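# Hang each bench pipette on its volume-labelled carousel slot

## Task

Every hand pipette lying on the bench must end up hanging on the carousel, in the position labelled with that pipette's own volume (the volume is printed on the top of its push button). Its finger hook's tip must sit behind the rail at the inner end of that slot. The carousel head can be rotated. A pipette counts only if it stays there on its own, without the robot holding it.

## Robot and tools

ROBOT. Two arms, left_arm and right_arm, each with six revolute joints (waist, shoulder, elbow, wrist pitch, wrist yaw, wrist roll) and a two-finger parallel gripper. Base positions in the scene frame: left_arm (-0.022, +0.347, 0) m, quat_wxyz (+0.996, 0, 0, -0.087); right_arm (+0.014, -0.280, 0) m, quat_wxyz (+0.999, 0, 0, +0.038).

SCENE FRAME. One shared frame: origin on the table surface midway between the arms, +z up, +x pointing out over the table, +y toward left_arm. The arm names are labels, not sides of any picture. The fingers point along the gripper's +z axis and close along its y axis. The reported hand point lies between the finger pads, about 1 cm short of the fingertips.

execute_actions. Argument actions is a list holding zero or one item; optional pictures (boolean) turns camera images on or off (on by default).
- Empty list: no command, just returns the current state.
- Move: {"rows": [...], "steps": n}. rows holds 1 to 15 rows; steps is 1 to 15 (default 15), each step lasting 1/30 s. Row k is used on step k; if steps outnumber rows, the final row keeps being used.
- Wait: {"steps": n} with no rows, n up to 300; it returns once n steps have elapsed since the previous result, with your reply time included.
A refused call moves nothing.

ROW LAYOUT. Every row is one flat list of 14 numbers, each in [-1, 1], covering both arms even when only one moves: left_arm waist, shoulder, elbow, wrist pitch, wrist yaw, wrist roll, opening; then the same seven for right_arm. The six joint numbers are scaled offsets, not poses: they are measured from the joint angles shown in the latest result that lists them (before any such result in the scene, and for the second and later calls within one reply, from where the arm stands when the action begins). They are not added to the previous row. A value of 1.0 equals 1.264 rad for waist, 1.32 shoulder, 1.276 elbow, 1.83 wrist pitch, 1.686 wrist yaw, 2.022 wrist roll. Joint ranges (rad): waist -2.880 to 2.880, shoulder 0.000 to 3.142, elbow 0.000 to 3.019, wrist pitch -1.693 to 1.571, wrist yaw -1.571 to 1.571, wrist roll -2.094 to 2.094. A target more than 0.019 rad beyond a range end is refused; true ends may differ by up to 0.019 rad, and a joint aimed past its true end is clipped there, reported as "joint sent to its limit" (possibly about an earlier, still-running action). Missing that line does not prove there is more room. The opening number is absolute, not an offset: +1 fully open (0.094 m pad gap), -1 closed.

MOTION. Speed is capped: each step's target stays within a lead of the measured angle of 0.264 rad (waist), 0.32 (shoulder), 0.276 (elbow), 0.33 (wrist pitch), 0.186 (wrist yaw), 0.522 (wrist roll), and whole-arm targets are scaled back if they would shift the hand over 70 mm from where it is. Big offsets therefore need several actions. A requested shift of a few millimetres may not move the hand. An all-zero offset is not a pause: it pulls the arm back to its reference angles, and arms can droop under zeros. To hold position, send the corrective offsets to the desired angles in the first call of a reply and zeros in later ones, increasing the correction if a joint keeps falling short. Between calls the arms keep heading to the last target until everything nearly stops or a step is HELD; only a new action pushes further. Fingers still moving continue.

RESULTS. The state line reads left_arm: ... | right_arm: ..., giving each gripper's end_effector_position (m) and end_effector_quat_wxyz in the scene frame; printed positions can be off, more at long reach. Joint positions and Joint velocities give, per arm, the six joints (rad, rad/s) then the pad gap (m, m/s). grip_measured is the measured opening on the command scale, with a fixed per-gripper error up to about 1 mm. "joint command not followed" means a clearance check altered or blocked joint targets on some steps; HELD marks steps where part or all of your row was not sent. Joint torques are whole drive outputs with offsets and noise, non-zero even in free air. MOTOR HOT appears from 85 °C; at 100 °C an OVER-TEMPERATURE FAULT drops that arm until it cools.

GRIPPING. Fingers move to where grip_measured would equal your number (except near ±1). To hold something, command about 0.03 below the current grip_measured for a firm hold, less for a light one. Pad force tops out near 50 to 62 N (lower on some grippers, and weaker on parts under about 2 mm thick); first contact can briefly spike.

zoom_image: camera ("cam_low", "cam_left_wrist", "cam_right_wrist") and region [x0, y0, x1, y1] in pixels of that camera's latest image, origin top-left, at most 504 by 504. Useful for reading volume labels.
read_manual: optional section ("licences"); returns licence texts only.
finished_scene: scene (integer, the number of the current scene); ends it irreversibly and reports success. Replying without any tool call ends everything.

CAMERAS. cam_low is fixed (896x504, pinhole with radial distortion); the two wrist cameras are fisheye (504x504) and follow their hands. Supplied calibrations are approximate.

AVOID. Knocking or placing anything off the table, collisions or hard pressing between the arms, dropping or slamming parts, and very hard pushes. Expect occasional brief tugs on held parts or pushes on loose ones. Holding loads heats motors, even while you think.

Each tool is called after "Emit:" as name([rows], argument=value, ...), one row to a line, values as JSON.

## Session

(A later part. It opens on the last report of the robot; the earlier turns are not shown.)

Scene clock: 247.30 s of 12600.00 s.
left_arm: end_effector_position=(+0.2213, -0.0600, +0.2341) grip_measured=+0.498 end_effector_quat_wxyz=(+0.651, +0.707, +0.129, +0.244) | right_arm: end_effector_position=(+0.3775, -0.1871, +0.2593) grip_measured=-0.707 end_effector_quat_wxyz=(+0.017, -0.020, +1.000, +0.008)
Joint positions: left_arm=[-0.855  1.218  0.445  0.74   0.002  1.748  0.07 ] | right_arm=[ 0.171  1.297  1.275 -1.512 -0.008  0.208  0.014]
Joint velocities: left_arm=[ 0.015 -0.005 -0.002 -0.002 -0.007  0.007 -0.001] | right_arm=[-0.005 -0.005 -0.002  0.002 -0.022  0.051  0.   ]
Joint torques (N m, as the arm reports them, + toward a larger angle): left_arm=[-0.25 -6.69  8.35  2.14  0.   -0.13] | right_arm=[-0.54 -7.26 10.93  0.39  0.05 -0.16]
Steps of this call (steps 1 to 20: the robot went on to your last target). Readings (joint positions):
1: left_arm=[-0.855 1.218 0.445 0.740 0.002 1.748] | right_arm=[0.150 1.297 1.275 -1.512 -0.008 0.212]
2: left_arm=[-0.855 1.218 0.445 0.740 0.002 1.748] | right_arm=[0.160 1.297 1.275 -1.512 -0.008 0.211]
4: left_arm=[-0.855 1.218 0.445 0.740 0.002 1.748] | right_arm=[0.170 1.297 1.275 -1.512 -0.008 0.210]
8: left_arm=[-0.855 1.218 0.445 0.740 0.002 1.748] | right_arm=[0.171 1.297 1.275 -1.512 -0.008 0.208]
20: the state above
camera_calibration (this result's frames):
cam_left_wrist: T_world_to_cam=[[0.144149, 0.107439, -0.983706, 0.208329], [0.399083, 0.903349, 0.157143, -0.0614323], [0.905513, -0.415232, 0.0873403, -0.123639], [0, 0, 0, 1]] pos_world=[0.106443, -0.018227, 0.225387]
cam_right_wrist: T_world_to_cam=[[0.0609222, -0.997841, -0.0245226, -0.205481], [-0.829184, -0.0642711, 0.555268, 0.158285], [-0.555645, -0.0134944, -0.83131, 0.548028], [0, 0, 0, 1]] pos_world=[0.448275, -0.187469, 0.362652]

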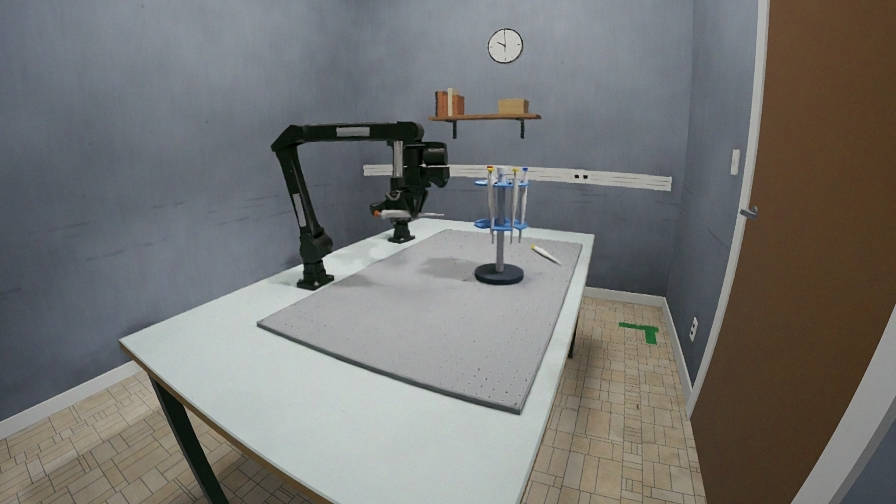

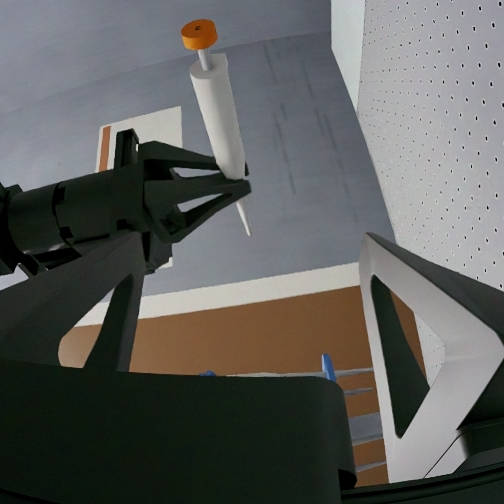

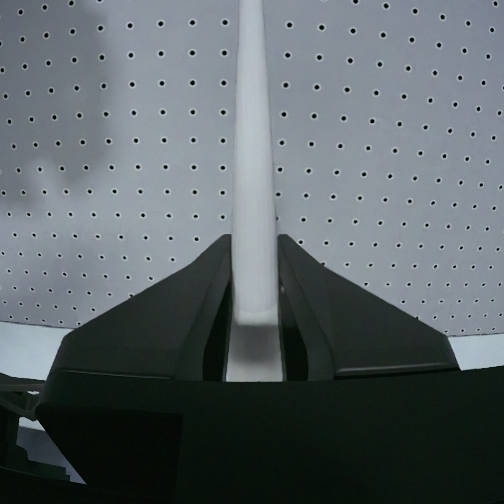

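Emit:
execute_actions([
  {"rows":[[0,0,0.01,0,0,0,0.5,0.01,0,0,0,0,-0.012,-0.85],[0,0,0.01,0,0,0,0.5,0.02,0,0,0,0,-0.024,-0.85],[0,0,0.01,0,0,0,0.5,0.03,0,0,0,0,-0.036,-0.85],[0,0,0.01,0,0,0,0.5,0.04,0,0,0,0,-0.048,-0.85],[0,0,0.01,0,0,0,0.5,0.05,0,0,0,0,-0.06,-0.85],[0,0,0.01,0,0,0,0.5,0.06,0,0,0,0,-0.072,-0.85],[0,0,0.01,0,0,0,0.5,0.07,0,0,0,0,-0.084,-0.85],[0,0,0.01,0,0,0,0.5,0.08,0,0,0,0,-0.096,-0.85],[0,0,0.01,0,0,0,0.5,0.09,0,0,0,0,-0.108,-0.85],[0,0,0.01,0,0,0,0.5,0.10,0,0,0,0,-0.12,-0.85],[0,0,0.01,0,0,0,0.5,0.11,0,0,0,0,-0.13,-0.85],[0,0,0.01,0,0,0,0.5,0.12,0,0,0,0,-0.14,-0.85],[0,0,0.01,0,0,0,0.5,0.13,0,0,0,0,-0.15,-0.85],[0,0,0.01,0,0,0,0.5,0.14,0,0,0,0,-0.155,-0.85],[0,0,0.01,0,0,0,0.5,0.15,0,0,0,0,-0.155,-0.85]]},
], pictures=false)

Emit:
execute_actions([
  {"steps":15},
], pictures=false)

Emit:
execute_actions([
  {"rows":[[0,0,0.01,0,0,0,0.5,0.012,0,0,0,0,0,-0.85],[0,0,0.01,0,0,0,0.5,0.024,0,0,0,0,0,-0.85],[0,0,0.01,0,0,0,0.5,0.036,0,0,0,0,0,-0.85],[0,0,0.01,0,0,0,0.5,0.048,0,0,0,0,0,-0.85],[0,0,0.01,0,0,0,0.5,0.06,0,0,0,0,0,-0.85],[0,0,0.01,0,0,0,0.5,0.072,0.01,0,0,0,0,-0.85],[0.015,0,0.01,0.01,0,0,0.5,0.088,0.015,-0.005,0,0,0,-0.85]]},
])

Scene clock: 255.30 s of 12600.00 s.
left_arm: end_effector_position=(+0.2213, -0.0600, +0.2341) grip_measured=+0.498 end_effector_quat_wxyz=(+0.651, +0.707, +0.129, +0.244) | right_arm: end_effector_position=(+0.3573, -0.1321, +0.2570) grip_measured=-0.707 end_effector_quat_wxyz=(+0.015, -0.214, +0.977, +0.007)
Joint positions: left_arm=[-0.855  1.218  0.445  0.74   0.002  1.748  0.07 ] | right_arm=[ 0.327  1.297  1.269 -1.512 -0.008 -0.027  0.014]
Joint velocities: left_arm=[ 0.005  0.005 -0.017 -0.007 -0.037 -0.037  0.002] | right_arm=[ 0.366 -0.024  0.002 -0.017 -0.007 -0.388  0.001]
Joint torques (N m, as the arm reports them, + toward a larger angle): left_arm=[-0.09 -6.47  8.32  2.08  0.   -0.12] | right_arm=[ 0.93 -7.31 10.29  0.39  0.01 -0.16]
Steps of this call (steps 1 to 15: the robot went on to your last target; steps 16 to 90: nothing new was sent; then 4.50 s passed at rest; steps 91 to 105: all 15 steps of this action). Readings (joint positions):
91: left_arm=[-0.855 1.218 0.445 0.740 0.002 1.748] | right_arm=[0.171 1.297 1.274 -1.512 -0.008 0.207]
92: left_arm=[-0.855 1.218 0.445 0.740 0.002 1.748] | right_arm=[0.171 1.297 1.273 -1.512 -0.008 0.201]
94: left_arm=[-0.855 1.218 0.445 0.740 0.002 1.748] | right_arm=[0.177 1.297 1.271 -1.512 -0.008 0.181]
98: left_arm=[-0.855 1.218 0.445 0.740 0.002 1.748] | right_arm=[0.222 1.297 1.269 -1.512 -0.008 0.113]
105: the state above

Scene clock: 255.80 s of 12600.00 s.
left_arm: end_effector_position=(+0.2213, -0.0600, +0.2341) grip_measured=+0.498 end_effector_quat_wxyz=(+0.651, +0.707, +0.129, +0.244) | right_arm: end_effector_position=(+0.3527, -0.1220, +0.2570) grip_measured=-0.707 end_effector_quat_wxyz=(+0.015, -0.258, +0.966, +0.007)
Joint positions: left_arm=[-0.855  1.218  0.445  0.74   0.002  1.748  0.07 ] | right_arm=[ 0.357  1.297  1.269 -1.512 -0.008 -0.088  0.014]
Joint velocities: left_arm=[-0.005 -0.005  0.017  0.002  0.037 -0.007  0.   ] | right_arm=[-0.005 -0.005  0.007 -0.002  0.037 -0.051  0.001]
Joint torques (N m, as the arm reports them, + toward a larger angle): left_arm=[-0.27 -6.44  8.32  2.11  0.   -0.13] | right_arm=[-0.35 -7.23 10.31  0.37  0.   -0.16]
Steps of this call (steps 1 to 15: the robot went on to your last target). Readings (joint positions):
1: left_arm=[-0.855 1.218 0.445 0.740 0.002 1.748] | right_arm=[0.339 1.297 1.269 -1.512 -0.008 -0.040]
2: left_arm=[-0.855 1.218 0.445 0.740 0.002 1.748] | right_arm=[0.348 1.297 1.269 -1.512 -0.008 -0.050]
4: left_arm=[-0.855 1.218 0.445 0.740 0.002 1.748] | right_arm=[0.357 1.297 1.269 -1.512 -0.008 -0.065]
8: left_arm=[-0.855 1.218 0.445 0.740 0.002 1.748] | right_arm=[0.357 1.297 1.269 -1.512 -0.008 -0.080]
15: the state above

Scene clock: 256.30 s of 12600.00 s.
left_arm: end_effector_position=(+0.2230, -0.0590, +0.2341) grip_measured=+0.498 end_effector_quat_wxyz=(+0.650, +0.707, +0.131, +0.245) | right_arm: end_effector_position=(+0.3307, -0.0857, +0.2491) grip_measured=-0.707 end_effector_quat_wxyz=(+0.004, -0.312, +0.950, +0.005)
Joint positions: left_arm=[-0.851  1.218  0.445  0.74   0.002  1.748  0.07 ] | right_arm=[ 0.47   1.306  1.256 -1.512 -0.008 -0.088  0.014]
Joint velocities: left_arm=[-0.015 -0.015 -0.032  0.012 -0.022 -0.022  0.   ] | right_arm=[-0.024  0.015 -0.007  0.007  0.022 -0.007 -0.   ]
Joint torques (N m, as the arm reports them, + toward a larger angle): left_arm=[ 0.84 -6.55  8.32  2.88  0.   -0.12] | right_arm=[-0.56 -6.53 10.39  0.34  0.01 -0.01]
Steps of this call (steps 1 to 15: all 15 steps of this action). Readings (joint positions):
1: left_arm=[-0.855 1.218 0.445 0.740 0.002 1.748] | right_arm=[0.357 1.297 1.268 -1.512 -0.008 -0.088]
2: left_arm=[-0.855 1.218 0.445 0.740 0.002 1.748] | right_arm=[0.358 1.297 1.267 -1.512 -0.008 -0.088]
4: left_arm=[-0.855 1.218 0.445 0.740 0.002 1.748] | right_arm=[0.366 1.297 1.265 -1.512 -0.008 -0.088]
8: left_arm=[-0.854 1.218 0.445 0.740 0.002 1.748] | right_arm=[0.423 1.298 1.262 -1.512 -0.008 -0.088]
15: the state above
camera_calibration (this result's frames):
cam_left_wrist: T_world_to_cam=[[0.143697, 0.108043, -0.983706, 0.20811], [0.395288, 0.905016, 0.157143, -0.0620933], [0.907248, -0.411429, 0.0873403, -0.12492], [0, 0, 0, 1]] pos_world=[0.107973, -0.0176851, 0.225387]
cam_right_wrist: T_world_to_cam=[[0.60918, -0.792848, -0.0170904, -0.267309], [-0.642589, -0.50613, 0.57525, 0.0270817], [-0.464735, -0.339449, -0.817799, 0.453557], [0, 0, 0, 1]] pos_world=[0.391026, -0.0442687, 0.350772]

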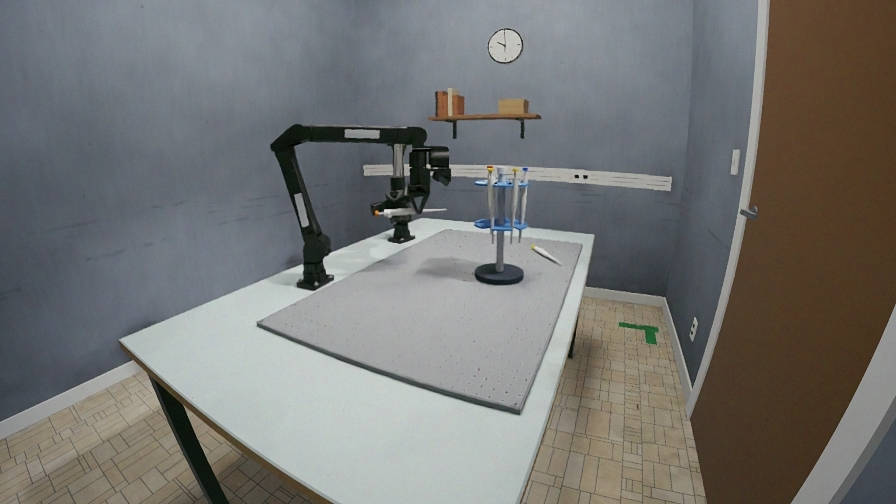

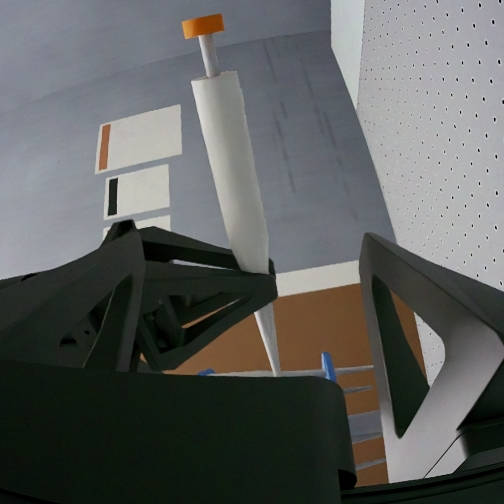

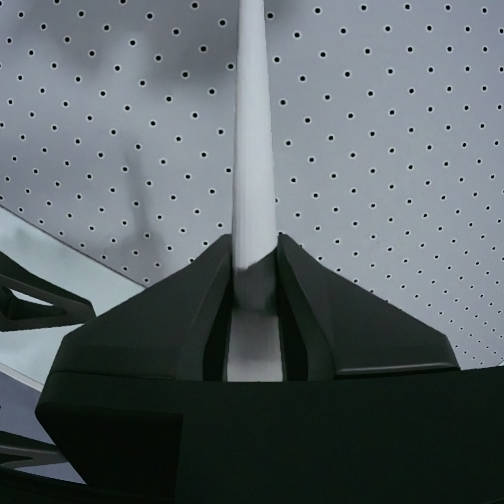

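Emit:
execute_actions([
  {"rows":[[0,0.03,0.04,0.01,0,0,0.5,-0.01,0,0.02,0,0,0,-0.85],[0,0.06,0.07,0.015,0,0,0.5,-0.02,0,0.02,0,0,0,-0.85],[0,0.09,0.1,0.02,0,0,0.5,-0.03,0,0.02,0,0,0,-0.85],[0,0.12,0.13,0.025,0,0,0.5,-0.03,0,0.02,0,0,0,-0.85],[0,0.15,0.16,0.03,0,0,0.5,-0.03,0,0.02,0,0,0,-0.85]]},
], pictures=false)

Emit:
execute_actions([
  {"steps":15},
])

Scene clock: 260.10 s of 12600.00 s.
left_arm: end_effector_position=(+0.2600, -0.1200, +0.2326) grip_measured=+0.498 end_effector_quat_wxyz=(+0.652, +0.705, +0.130, +0.246) | right_arm: end_effector_position=(+0.3358, -0.0941, +0.2490) grip_measured=-0.707 end_effector_quat_wxyz=(+0.004, -0.300, +0.954, +0.005)
Joint positions: left_arm=[-0.851  1.426  0.622  0.775  0.002  1.748  0.07 ] | right_arm=[ 0.444  1.306  1.256 -1.512 -0.008 -0.088  0.014]
Joint velocities: left_arm=[-0.015 -0.005 -0.022  0.002 -0.066 -0.037  0.   ] | right_arm=[-0.005 -0.005  0.007 -0.022  0.007 -0.051  0.   ]
Joint torques (N m, as the arm reports them, + toward a larger angle): left_arm=[ -0.15 -10.81   9.23   2.9   -0.01  -0.13] | right_arm=[-1.23 -7.36 12.02  0.34  0.01  0.  ]
Steps of this call (steps 1 to 15: the robot went on to your last target; steps 16 to 90: nothing new was sent; then 0.30 s passed at rest; steps 91 to 105: all 15 steps of this action). Readings (joint positions):
91: left_arm=[-0.851 1.220 0.445 0.740 0.002 1.748] | right_arm=[0.470 1.306 1.256 -1.512 -0.008 -0.088]
92: left_arm=[-0.851 1.227 0.448 0.743 0.002 1.748] | right_arm=[0.470 1.306 1.256 -1.512 -0.008 -0.088]
94: left_arm=[-0.851 1.273 0.482 0.753 0.002 1.748] | right_arm=[0.464 1.306 1.256 -1.512 -0.008 -0.088]
98: left_arm=[-0.851 1.409 0.606 0.772 0.002 1.748] | right_arm=[0.447 1.306 1.256 -1.512 -0.008 -0.088]
105: the state above

Scene clock: 260.60 s of 12600.00 s.
left_arm: end_effector_position=(+0.2600, -0.1200, +0.2326) grip_measured=+0.498 end_effector_quat_wxyz=(+0.652, +0.705, +0.130, +0.246) | right_arm: end_effector_position=(+0.3358, -0.0941, +0.2490) grip_measured=-0.707 end_effector_quat_wxyz=(+0.004, -0.300, +0.954, +0.005)
Joint positions: left_arm=[-0.851  1.426  0.622  0.775  0.002  1.748  0.07 ] | right_arm=[ 0.444  1.306  1.256 -1.512 -0.008 -0.088  0.014]
Joint velocities: left_arm=[-0.015  0.005 -0.012 -0.032  0.007  0.051 -0.001] | right_arm=[ 0.005  0.005  0.017 -0.012  0.066  0.037 -0.001]
Joint torques (N m, as the arm reports them, + toward a larger angle): left_arm=[ -0.04 -10.79   9.2    2.9    0.    -0.12] | right_arm=[-1.47 -7.32 12.01  0.35 -0.01 -0.01]
Steps of this call (steps 1 to 15: the robot went on to your last target). Readings (joint positions):
1: left_arm=[-0.851 1.426 0.622 0.775 0.002 1.748] | right_arm=[0.444 1.306 1.256 -1.512 -0.008 -0.088]
2: left_arm=[-0.851 1.426 0.622 0.775 0.002 1.748] | right_arm=[0.444 1.306 1.256 -1.512 -0.008 -0.088]
4: left_arm=[-0.851 1.426 0.622 0.775 0.002 1.748] | right_arm=[0.444 1.306 1.256 -1.512 -0.008 -0.088]
8: left_arm=[-0.851 1.426 0.622 0.775 0.002 1.748] | right_arm=[0.444 1.306 1.256 -1.512 -0.008 -0.088]
15: the state above
All arms were judged still, so your last target was given up. Only a new action makes them travel on or press farther. Fingers that are still opening or closing keep moving.
camera_calibration (this result's frames):
cam_left_wrist: T_world_to_cam=[[0.146226, 0.103871, -0.983783, 0.206853], [0.394888, 0.905676, 0.154319, -0.0204553], [0.907018, -0.41105, 0.0914164, -0.184267], [0, 0, 0, 1]] pos_world=[0.144964, -0.078703, 0.2235]
cam_right_wrist: T_world_to_cam=[[0.588097, -0.808609, -0.0171315, -0.271433], [-0.655497, -0.488933, 0.575559, 0.0320277], [-0.473779, -0.327255, -0.81758, 0.457073], [0, 0, 0, 1]] pos_world=[0.397174, -0.054244, 0.35061]

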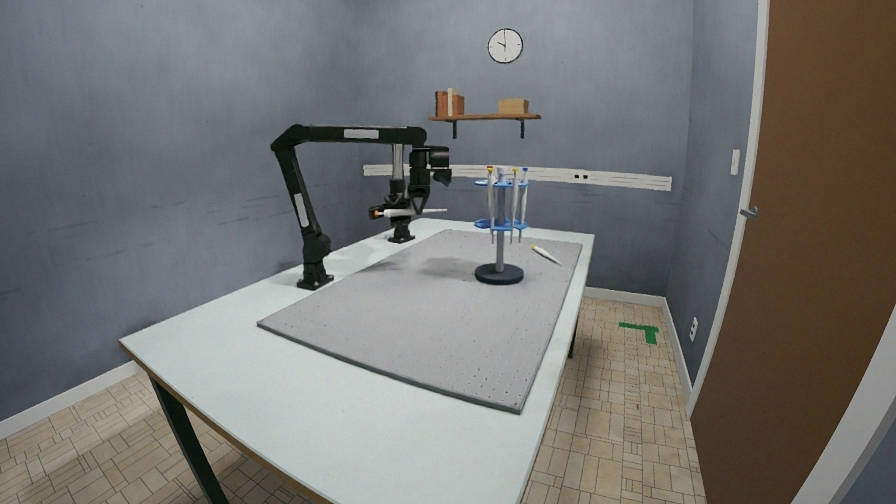

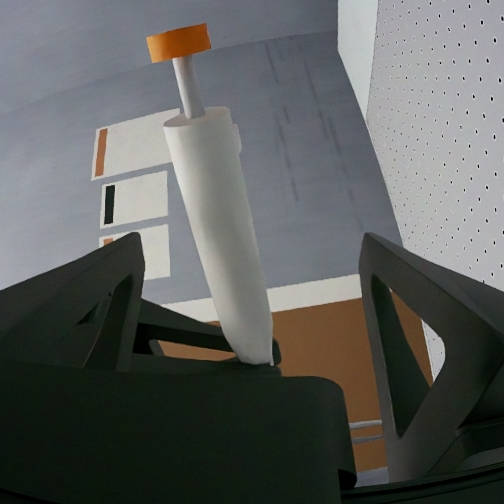

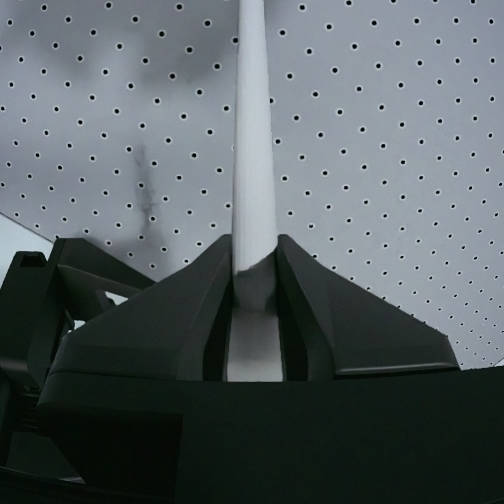

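Emit:
execute_actions([
  {"rows":[[0,0,0.04,0.01,0,-0.03,0.5,0,0,0.02,0,0,0,-0.85],[0,0,0.05,0.02,0,-0.06,0.5,0,0,0.02,0,0,0,-0.85],[0,0.01,0.06,0.025,0,-0.09,0.5,0,0,0.02,0,0,0,-0.85],[0,0.02,0.07,0.025,0,-0.09,0.5,0,0,0.02,0,0,0,-0.85],[0,0.03,0.08,0.025,0,-0.09,0.5,0,0,0.02,0,0,0,-0.85],[0,0.04,0.085,0.025,0,-0.09,0.5,0,0,0.02,0,0,0,-0.85],[0,0.05,0.09,0.025,0,-0.09,0.5,0,0,0.02,0,0,0,-0.85]]},
], pictures=false)

Emit:
execute_actions([
  {"steps":15},
])

Scene clock: 265.40 s of 12600.00 s.
left_arm: end_effector_position=(+0.2741, -0.1432, +0.2519) grip_measured=+0.498 end_effector_quat_wxyz=(+0.689, +0.673, +0.182, +0.197) | right_arm: end_effector_position=(+0.3358, -0.0941, +0.2490) grip_measured=-0.707 end_effector_quat_wxyz=(+0.004, -0.300, +0.954, +0.005)
Joint positions: left_arm=[-0.851  1.479  0.7    0.805  0.002  1.585  0.07 ] | right_arm=[ 0.444  1.306  1.256 -1.512 -0.008 -0.088  0.014]
Joint velocities: left_arm=[-0.005 -0.005 -0.002  0.017  0.037 -0.066 -0.001] | right_arm=[-0.015  0.005 -0.012  0.002  0.022 -0.081 -0.   ]
Joint torques (N m, as the arm reports them, + toward a larger angle): left_arm=[-0.15 -9.78 10.05  2.79 -0.01 -0.23] | right_arm=[-0.62 -7.33 12.01  0.33  0.    0.  ]
Steps of this call (steps 1 to 90: nothing new was sent; then 1.30 s passed at rest; steps 91 to 105: all 15 steps of this action). Readings (joint positions):
91: left_arm=[-0.851 1.426 0.622 0.775 0.002 1.741] | right_arm=[0.444 1.306 1.256 -1.512 -0.008 -0.088]
92: left_arm=[-0.851 1.426 0.622 0.778 0.002 1.723] | right_arm=[0.444 1.306 1.256 -1.512 -0.008 -0.088]
94: left_arm=[-0.851 1.427 0.630 0.789 0.002 1.673] | right_arm=[0.444 1.306 1.256 -1.512 -0.008 -0.088]
98: left_arm=[-0.851 1.455 0.682 0.804 0.002 1.616] | right_arm=[0.444 1.306 1.256 -1.512 -0.008 -0.088]
105: the state above

Scene clock: 265.90 s of 12600.00 s.
left_arm: end_effector_position=(+0.2741, -0.1432, +0.2519) grip_measured=+0.498 end_effector_quat_wxyz=(+0.690, +0.673, +0.185, +0.194) | right_arm: end_effector_position=(+0.3358, -0.0941, +0.2490) grip_measured=-0.707 end_effector_quat_wxyz=(+0.004, -0.300, +0.954, +0.005)
Joint positions: left_arm=[-0.851  1.479  0.7    0.805  0.002  1.577  0.07 ] | right_arm=[ 0.444  1.306  1.256 -1.512 -0.008 -0.088  0.014]
Joint velocities: left_arm=[-0.005 -0.005  0.002  0.012  0.037  0.037 -0.001] | right_arm=[-0.005 -0.015 -0.017 -0.012 -0.095 -0.066 -0.001]
Joint torques (N m, as the arm reports them, + toward a larger angle): left_arm=[-0.19 -9.75 10.06  2.74 -0.01 -0.24] | right_arm=[-0.6  -7.34 12.    0.33  0.    0.  ]
Steps of this call (steps 1 to 15: the robot went on to your last target). Readings (joint positions):
1: left_arm=[-0.851 1.479 0.700 0.805 0.002 1.583] | right_arm=[0.444 1.306 1.256 -1.512 -0.008 -0.088]
2: left_arm=[-0.851 1.479 0.700 0.805 0.002 1.582] | right_arm=[0.444 1.306 1.256 -1.512 -0.008 -0.088]
4: left_arm=[-0.851 1.479 0.700 0.805 0.002 1.580] | right_arm=[0.444 1.306 1.256 -1.512 -0.008 -0.088]
8: left_arm=[-0.851 1.479 0.700 0.805 0.002 1.578] | right_arm=[0.444 1.306 1.256 -1.512 -0.008 -0.088]
15: the state above
All arms were judged still, so your last target was given up. Only a new action makes them travel on or press farther. Fingers that are still opening or closing keep moving.
camera_calibration (this result's frames):
cam_left_wrist: T_world_to_cam=[[0.0291615, -0.0307853, -0.999101, 0.242821], [0.402832, 0.915126, -0.0164401, 0.0342541], [0.914809, -0.401991, 0.0390878, -0.196027], [0, 0, 0, 1]] pos_world=[0.158448, -0.102673, 0.250828]
cam_right_wrist: T_world_to_cam=[[0.588097, -0.808609, -0.0171315, -0.271433], [-0.655497, -0.488933, 0.575559, 0.0320277], [-0.473779, -0.327255, -0.81758, 0.457073], [0, 0, 0, 1]] pos_world=[0.397174, -0.054244, 0.35061]

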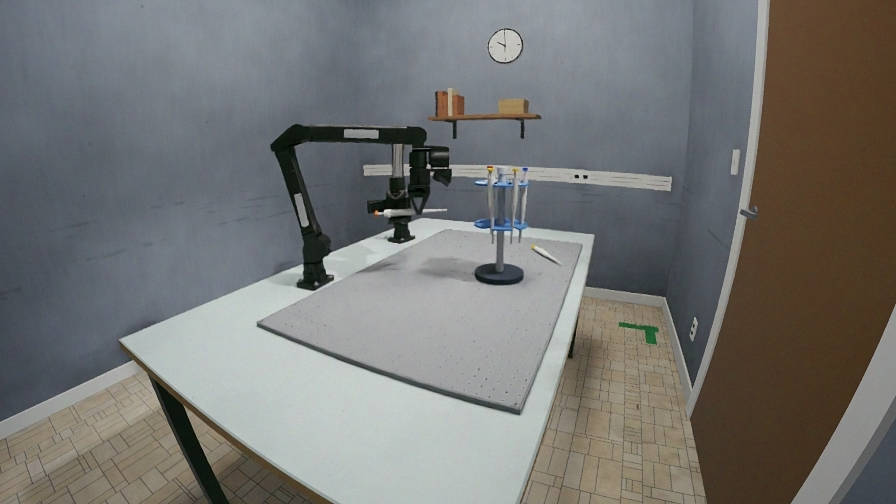

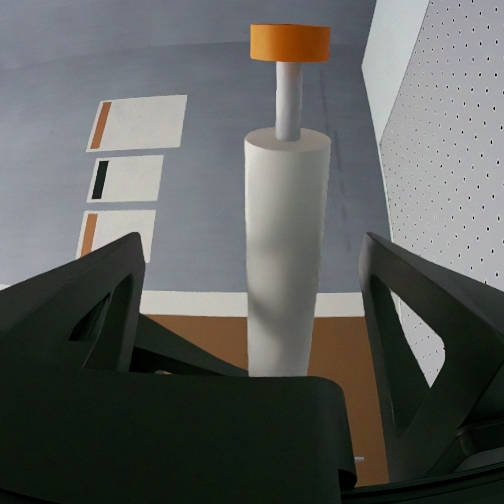

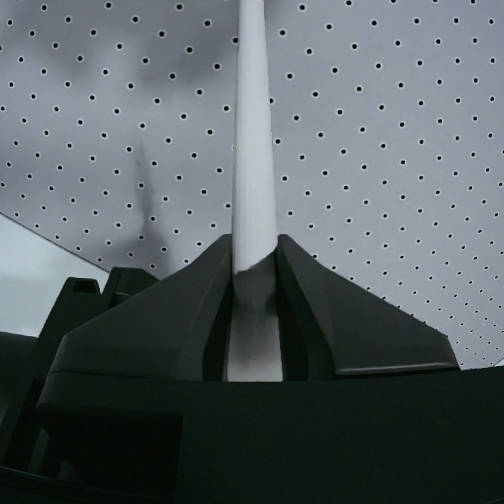

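Emit:
execute_actions([
  {"rows":[[0,0.015,0.03,0,0,0,0.4,0,0,0.02,0,0,0,-0.85],[0.01,0.025,0.03,0,0,0,0.3,0,0,0.02,0,0,0,-0.85],[0.02,0.03,0.03,0,0,0,0.2,0,0,0.02,0,0,0,-0.85],[0.03,0.03,0.03,0,0,0,0.2,0,0,0.02,0,0,0,-0.85]]},
])

Scene clock: 268.67 s of 12600.00 s.
left_arm: end_effector_position=(+0.2893, -0.1373, +0.2372) grip_measured=+0.203 end_effector_quat_wxyz=(+0.678, +0.679, +0.197, +0.201) | right_arm: end_effector_position=(+0.3358, -0.0941, +0.2490) grip_measured=-0.707 end_effector_quat_wxyz=(+0.004, -0.300, +0.954, +0.005)
Joint positions: left_arm=[-0.823  1.505  0.7    0.805  0.002  1.577  0.057] | right_arm=[ 0.444  1.306  1.256 -1.512 -0.008 -0.088  0.014]
Joint velocities: left_arm=[-0.005 -0.005 -0.022  0.002  0.022 -0.007 -0.   ] | right_arm=[-0.005 -0.005  0.017 -0.007  0.037 -0.007 -0.001]
Joint torques (N m, as the arm reports them, + toward a larger angle): left_arm=[  0.6  -10.5   10.08   2.02   0.    -0.13] | right_arm=[-0.61 -7.32 12.02  0.34  0.   -0.01]
Steps of this call (steps 1 to 68: nothing new was sent; steps 69 to 83: all 15 steps of this action). Readings (joint positions):
69: left_arm=[-0.851 1.479 0.700 0.805 0.002 1.577] | right_arm=[0.444 1.306 1.256 -1.512 -0.008 -0.088]
70: left_arm=[-0.851 1.480 0.700 0.805 0.002 1.577] | right_arm=[0.444 1.306 1.256 -1.512 -0.008 -0.088]
72: left_arm=[-0.848 1.486 0.700 0.805 0.002 1.577] | right_arm=[0.444 1.306 1.256 -1.512 -0.008 -0.088]
76: left_arm=[-0.830 1.503 0.700 0.805 0.002 1.577] | right_arm=[0.444 1.306 1.256 -1.512 -0.008 -0.088]
83: the state above
camera_calibration (this result's frames):
cam_left_wrist: T_world_to_cam=[[0.0152197, -0.0077372, -0.999854, 0.235208], [0.377068, 0.926185, -0.00142743, 0.0279336], [0.926061, -0.376991, 0.0170137, -0.201559], [0, 0, 0, 1]] pos_world=[0.172544, -0.100038, 0.238643]
cam_right_wrist: T_world_to_cam=[[0.588097, -0.808609, -0.0171315, -0.271433], [-0.655497, -0.488933, 0.575559, 0.0320277], [-0.473779, -0.327255, -0.81758, 0.457073], [0, 0, 0, 1]] pos_world=[0.397174, -0.054244, 0.35061]

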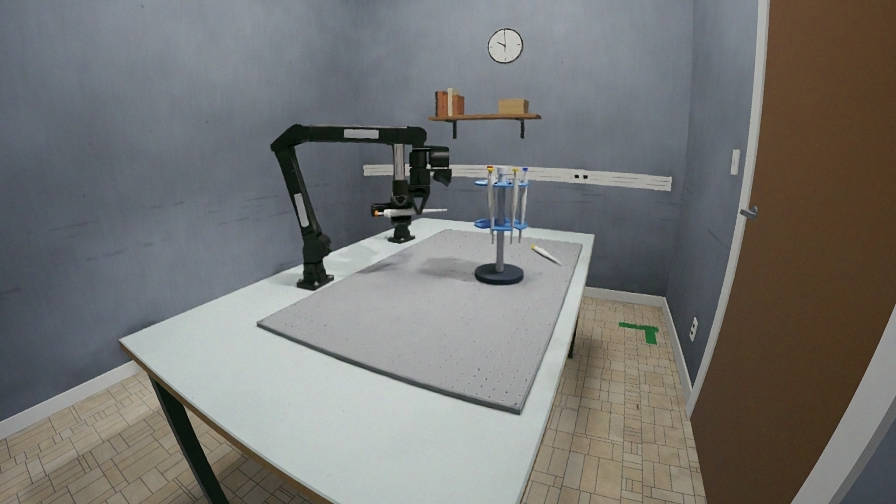

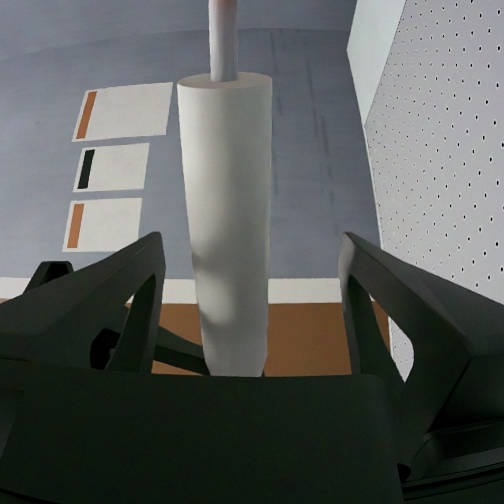

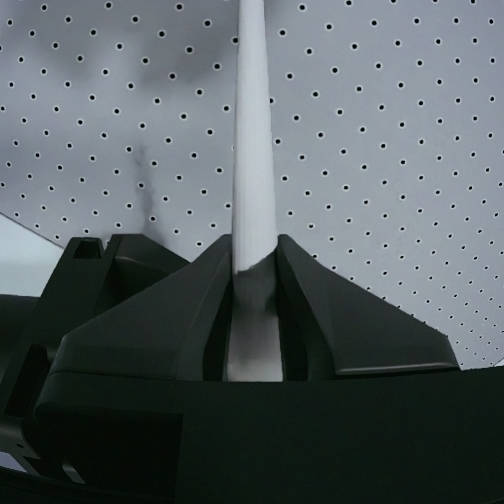

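Raise ~5 mm via q4, waist a bit more.

Emit:
execute_actions([
  {"rows":[[0.015,0,0.03,0.02,0,0,0.1,0,0,0.02,0,0,0,-0.85]]},
])

Scene clock: 270.23 s of 12600.00 s.
left_arm: end_effector_position=(+0.2913, -0.1360, +0.2415) grip_measured=+0.103 end_effector_quat_wxyz=(+0.683, +0.673, +0.197, +0.204) | right_arm: end_effector_position=(+0.3358, -0.0941, +0.2490) grip_measured=-0.707 end_effector_quat_wxyz=(+0.004, -0.300, +0.954, +0.005)
Joint positions: left_arm=[-0.819  1.505  0.7    0.823  0.002  1.577  0.052] | right_arm=[ 0.444  1.306  1.256 -1.512 -0.008 -0.088  0.014]
Joint velocities: left_arm=[ 0.005 -0.015  0.002 -0.012  0.037  0.051 -0.   ] | right_arm=[-0.005 -0.005 -0.022 -0.002 -0.007  0.022  0.   ]
Joint torques (N m, as the arm reports them, + toward a larger angle): left_arm=[  1.1  -11.33  10.07   2.94   0.    -0.11] | right_arm=[-0.63 -7.38 12.01  0.33  0.   -0.01]
Steps of this call (steps 1 to 15: the robot went on to your last target; steps 16 to 32: nothing new was sent; steps 33 to 47: all 15 steps of this action). Readings (joint positions):
33: left_arm=[-0.822 1.505 0.700 0.808 0.002 1.577] | right_arm=[0.444 1.306 1.256 -1.512 -0.008 -0.088]
34: left_arm=[-0.822 1.505 0.700 0.813 0.002 1.577] | right_arm=[0.444 1.306 1.256 -1.512 -0.008 -0.088]
36: left_arm=[-0.820 1.505 0.700 0.820 0.002 1.577] | right_arm=[0.444 1.306 1.256 -1.512 -0.008 -0.088]
40: left_arm=[-0.819 1.505 0.700 0.823 0.002 1.577] | right_arm=[0.444 1.306 1.256 -1.512 -0.008 -0.088]
47: the state above
camera_calibration (this result's frames):
cam_left_wrist: T_world_to_cam=[[0.0248218, -0.0223752, -0.999441, 0.234614], [0.37324, 0.927664, -0.0114986, 0.0296907], [0.927403, -0.372746, 0.0313776, -0.206272], [0, 0, 0, 1]] pos_world=[0.174392, -0.0991807, 0.241297]
cam_right_wrist: T_world_to_cam=[[0.588097, -0.808609, -0.0171315, -0.271433], [-0.655497, -0.488933, 0.575559, 0.0320277], [-0.473779, -0.327255, -0.81758, 0.457073], [0, 0, 0, 1]] pos_world=[0.397174, -0.054244, 0.35061]

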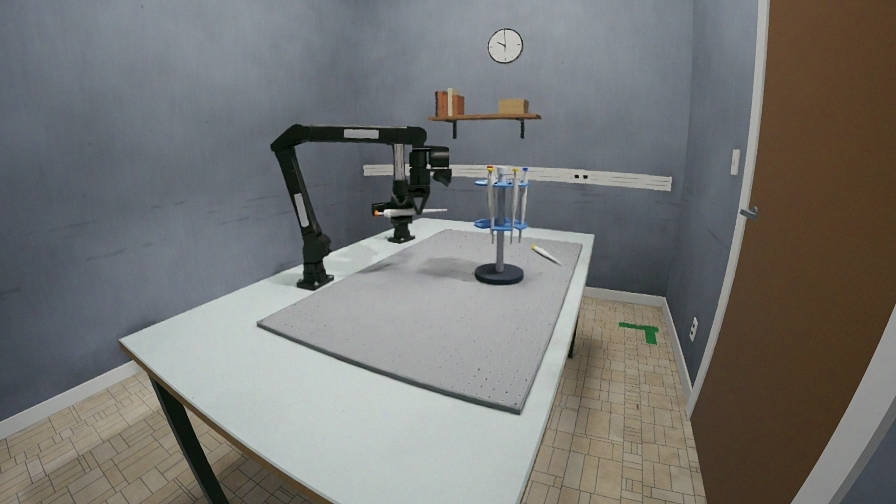

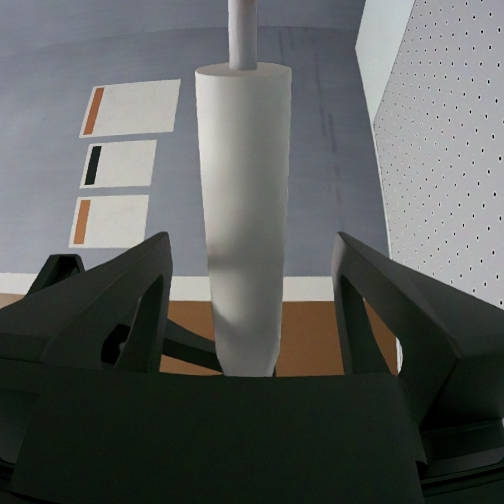

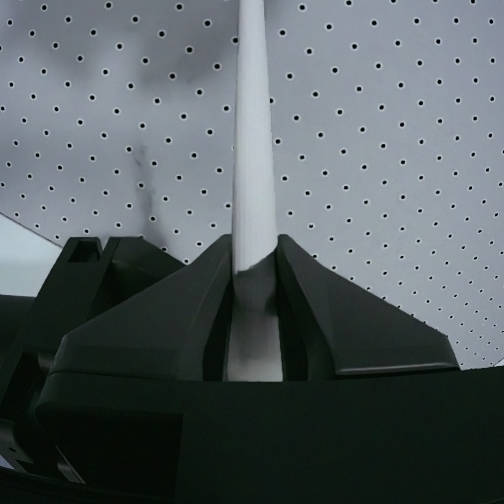

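Good enough; close, release, lift right.

Emit:
execute_actions([
  {"rows":[[0,0,0.03,0,0,0,-0.2,0,0,0.02,0,0,0,-0.85],[0,0,0.03,0,0,0,-0.4,0,0,0.02,0,0,0,-0.85],[0,0,0.03,0,0,0,-0.55,0,0,0.02,0,0,0,-0.85],[0,0,0.03,0,0,0,-0.7,0,0,0.02,0,0,0,-0.85]]},
], pictures=false)

Emit:
execute_actions([
  {"rows":[[0,0,0.01,0,0,0,-0.7,0,0,0.01,0,0,0,-0.3]],"steps":10},
], pictures=false)

Emit:
execute_actions([
  {"rows":[[0,0,0.01,0,0,0,-0.7,0,0,0.08,0,0,0,-0.3],[0,0,0.01,0,0,0,-0.7,0,0,0.16,0,0,0,-0.3],[0,0,0.01,0,0,0,-0.7,-0.06,0.095,0.75,0.04,0,0.04,-0.3]]},
], pictures=false)

Emit:
execute_actions([
  {"steps":45},
])

Scene clock: 274.20 s of 12600.00 s.
left_arm: end_effector_position=(+0.2912, -0.1360, +0.2415) grip_measured=-0.573 end_effector_quat_wxyz=(+0.683, +0.673, +0.196, +0.205) | right_arm: end_effector_position=(+0.3358, -0.0941, +0.2490) grip_measured=-0.707 end_effector_quat_wxyz=(+0.004, -0.300, +0.954, +0.005)
Joint positions: left_arm=[-0.819  1.505  0.7    0.823  0.003  1.578  0.02 ] | right_arm=[ 0.444  1.306  1.256 -1.512 -0.008 -0.088  0.014]
Joint velocities: left_arm=[-0.005 -0.005 -0.017  0.017 -0.007 -0.037  0.001] | right_arm=[ 0.005 -0.015  0.002  0.002 -0.037  0.037 -0.001]
Joint torques (N m, as the arm reports them, + toward a larger angle): left_arm=[ -0.23 -11.03  10.06   2.12  -0.02  -0.13] | right_arm=[-0.6  -7.37 12.01  0.34  0.    0.  ]
Steps of this call (steps 1 to 15: the robot went on to your last target; steps 16 to 90: nothing new was sent; then 0.47 s passed at rest; steps 91 to 105: all 15 steps of this action). Readings (joint positions):
91: left_arm=[-0.819 1.505 0.700 0.823 0.002 1.577] | right_arm=[0.444 1.306 1.256 -1.512 -0.008 -0.088]
92: left_arm=[-0.819 1.505 0.700 0.823 0.002 1.577] | right_arm=[0.444 1.306 1.256 -1.512 -0.008 -0.088]
94: left_arm=[-0.819 1.505 0.700 0.823 0.003 1.578] | right_arm=[0.444 1.306 1.256 -1.512 -0.008 -0.088]
98: left_arm=[-0.819 1.505 0.700 0.823 0.003 1.578] | right_arm=[0.444 1.306 1.256 -1.512 -0.008 -0.088]
105: the state above

Scene clock: 274.53 s of 12600.00 s.
left_arm: end_effector_position=(+0.2912, -0.1361, +0.2411) grip_measured=-0.573 end_effector_quat_wxyz=(+0.683, +0.674, +0.196, +0.204) | right_arm: end_effector_position=(+0.3358, -0.0941, +0.2490) grip_measured=-0.303 end_effector_quat_wxyz=(+0.004, -0.300, +0.954, +0.005)
Joint positions: left_arm=[-0.819  1.505  0.7    0.821  0.003  1.578  0.02 ] | right_arm=[ 0.444  1.306  1.256 -1.512 -0.008 -0.088  0.033]
Joint velocities: left_arm=[ 0.005 -0.024 -0.022 -0.007 -0.022 -0.081 -0.   ] | right_arm=[-0.005  0.005  0.012 -0.002 -0.022 -0.022  0.002]
Joint torques (N m, as the arm reports them, + toward a larger angle): left_arm=[ -0.27 -11.28   8.17   2.19   0.    -0.13] | right_arm=[-0.62 -7.69 10.86  0.34  0.    0.  ]
Steps of this call (steps 1 to 10: all 10 steps of this action). Readings (joint positions):
1: left_arm=[-0.819 1.505 0.700 0.823 0.003 1.578] | right_arm=[0.444 1.306 1.256 -1.512 -0.008 -0.088]
2: left_arm=[-0.819 1.505 0.700 0.822 0.003 1.578] | right_arm=[0.444 1.306 1.256 -1.512 -0.008 -0.088]
4: left_arm=[-0.819 1.505 0.700 0.821 0.003 1.578] | right_arm=[0.444 1.306 1.256 -1.512 -0.008 -0.088]
8: left_arm=[-0.819 1.505 0.700 0.821 0.003 1.578] | right_arm=[0.444 1.306 1.256 -1.512 -0.008 -0.088]
10: the state above

Scene clock: 275.03 s of 12600.00 s.
left_arm: end_effector_position=(+0.2912, -0.1361, +0.2411) grip_measured=-0.573 end_effector_quat_wxyz=(+0.683, +0.674, +0.196, +0.204) | right_arm: end_effector_position=(+0.4679, -0.0501, +0.4460) grip_measured=-0.303 end_effector_quat_wxyz=(+0.243, -0.245, +0.937, +0.056)
Joint positions: left_arm=[-0.819  1.505  0.7    0.821  0.003  1.578  0.02 ] | right_arm=[ 0.39   1.434  1.827 -1.459 -0.008 -0.044  0.033]
Joint velocities: left_arm=[-0.005 -0.015 -0.012  0.007  0.037 -0.007 -0.001] | right_arm=[-0.005 -0.005  1.131  0.002 -0.007 -0.007 -0.   ]
Joint torques (N m, as the arm reports them, + toward a larger angle): left_arm=[ -0.19 -11.53   8.23   2.13   0.    -0.14] | right_arm=[ -0.43 -10.11  14.36   1.72   0.01   0.19]
Steps of this call (steps 1 to 15: all 15 steps of this action). Readings (joint positions):
1: left_arm=[-0.819 1.505 0.700 0.821 0.003 1.578] | right_arm=[0.444 1.306 1.261 -1.512 -0.008 -0.088]
2: left_arm=[-0.819 1.505 0.700 0.821 0.003 1.578] | right_arm=[0.444 1.308 1.276 -1.513 -0.008 -0.088]
4: left_arm=[-0.819 1.505 0.700 0.821 0.003 1.578] | right_arm=[0.438 1.332 1.346 -1.506 -0.008 -0.077]
8: left_arm=[-0.819 1.505 0.700 0.821 0.003 1.578] | right_arm=[0.409 1.400 1.538 -1.472 -0.008 -0.058]
15: the state above

Scene clock: 276.53 s of 12600.00 s.
left_arm: end_effector_position=(+0.2912, -0.1361, +0.2411) grip_measured=-0.573 end_effector_quat_wxyz=(+0.683, +0.674, +0.196, +0.204) | right_arm: end_effector_position=(+0.4592, -0.0579, +0.6289) grip_measured=-0.303 end_effector_quat_wxyz=(+0.423, -0.217, +0.874, +0.098)
Joint positions: left_arm=[-0.819  1.505  0.7    0.821  0.003  1.578  0.02 ] | right_arm=[ 0.384  1.422  2.196 -1.448 -0.008 -0.023  0.033]
Joint velocities: left_arm=[ 0.005 -0.005 -0.017 -0.012  0.022  0.066  0.001] | right_arm=[ 0.015  0.005 -0.012  0.007  0.022 -0.022 -0.001]
Joint torques (N m, as the arm reports them, + toward a larger angle): left_arm=[ -0.33 -11.12   8.12   2.09  -0.01  -0.14] | right_arm=[-1.75 -7.26 10.1   2.13  0.    0.14]
Steps of this call (steps 1 to 45: the robot went on to your last target). Readings (joint positions):
1: left_arm=[-0.819 1.505 0.700 0.821 0.003 1.578] | right_arm=[0.390 1.434 1.868 -1.459 -0.008 -0.043]
2: left_arm=[-0.819 1.505 0.700 0.821 0.003 1.578] | right_arm=[0.390 1.434 1.909 -1.459 -0.008 -0.042]
4: left_arm=[-0.819 1.505 0.700 0.821 0.003 1.578] | right_arm=[0.390 1.434 1.992 -1.458 -0.008 -0.040]
8: left_arm=[-0.819 1.505 0.700 0.821 0.003 1.578] | right_arm=[0.389 1.433 2.149 -1.453 -0.008 -0.032]
45: the state above
All arms were judged still, so your last target was given up. Only a new action makes them travel on or press farther. Fingers that are still opening or closing keep moving.
camera_calibration (this result's frames):
cam_left_wrist: T_world_to_cam=[[0.0249445, -0.0204872, -0.999479, 0.23447], [0.373931, 0.927406, -0.00967749, 0.0291215], [0.927121, -0.373495, 0.0307945, -0.206069], [0, 0, 0, 1]] pos_world=[0.174313, -0.0991696, 0.240976]
cam_right_wrist: T_world_to_cam=[[0.48065, -0.876629, 0.0223007, -0.287631], [-0.841303, -0.468156, -0.270257, 0.530465], [0.247356, 0.111138, -0.96253, 0.623421], [0, 0, 0, 1]] pos_world=[0.430325, -0.0730911, 0.749838]

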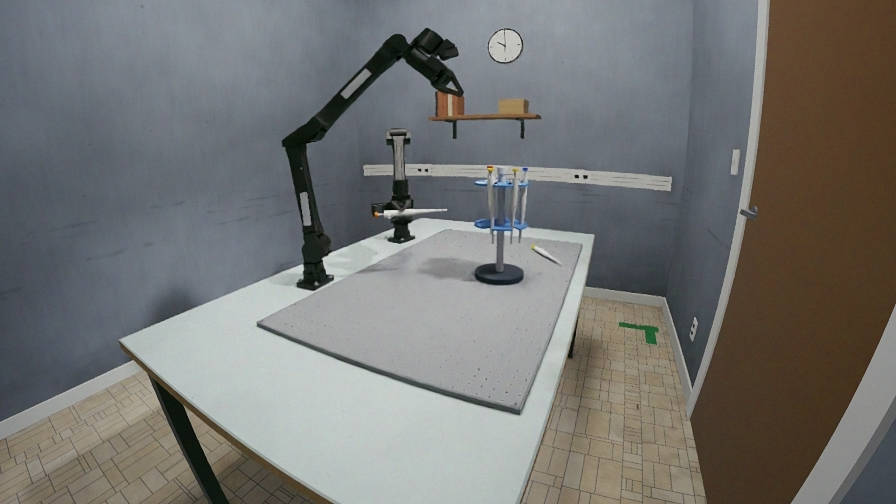

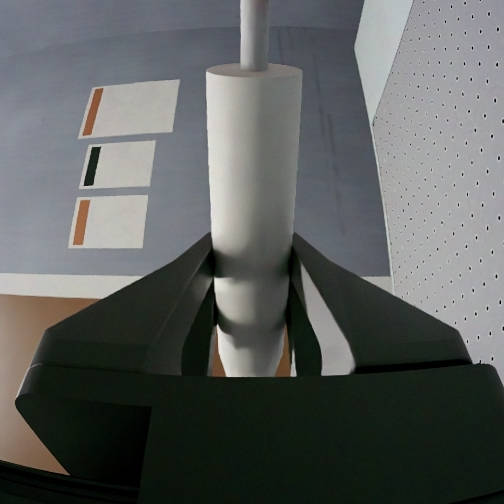

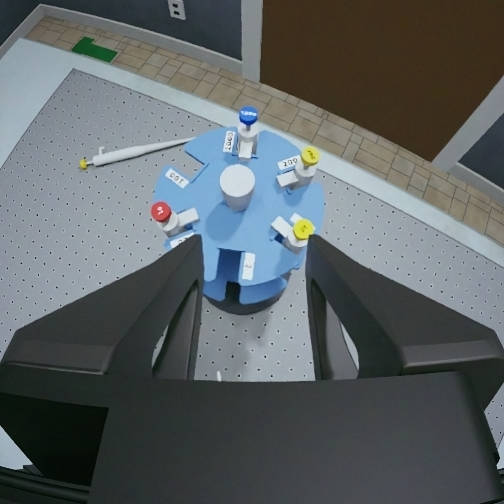

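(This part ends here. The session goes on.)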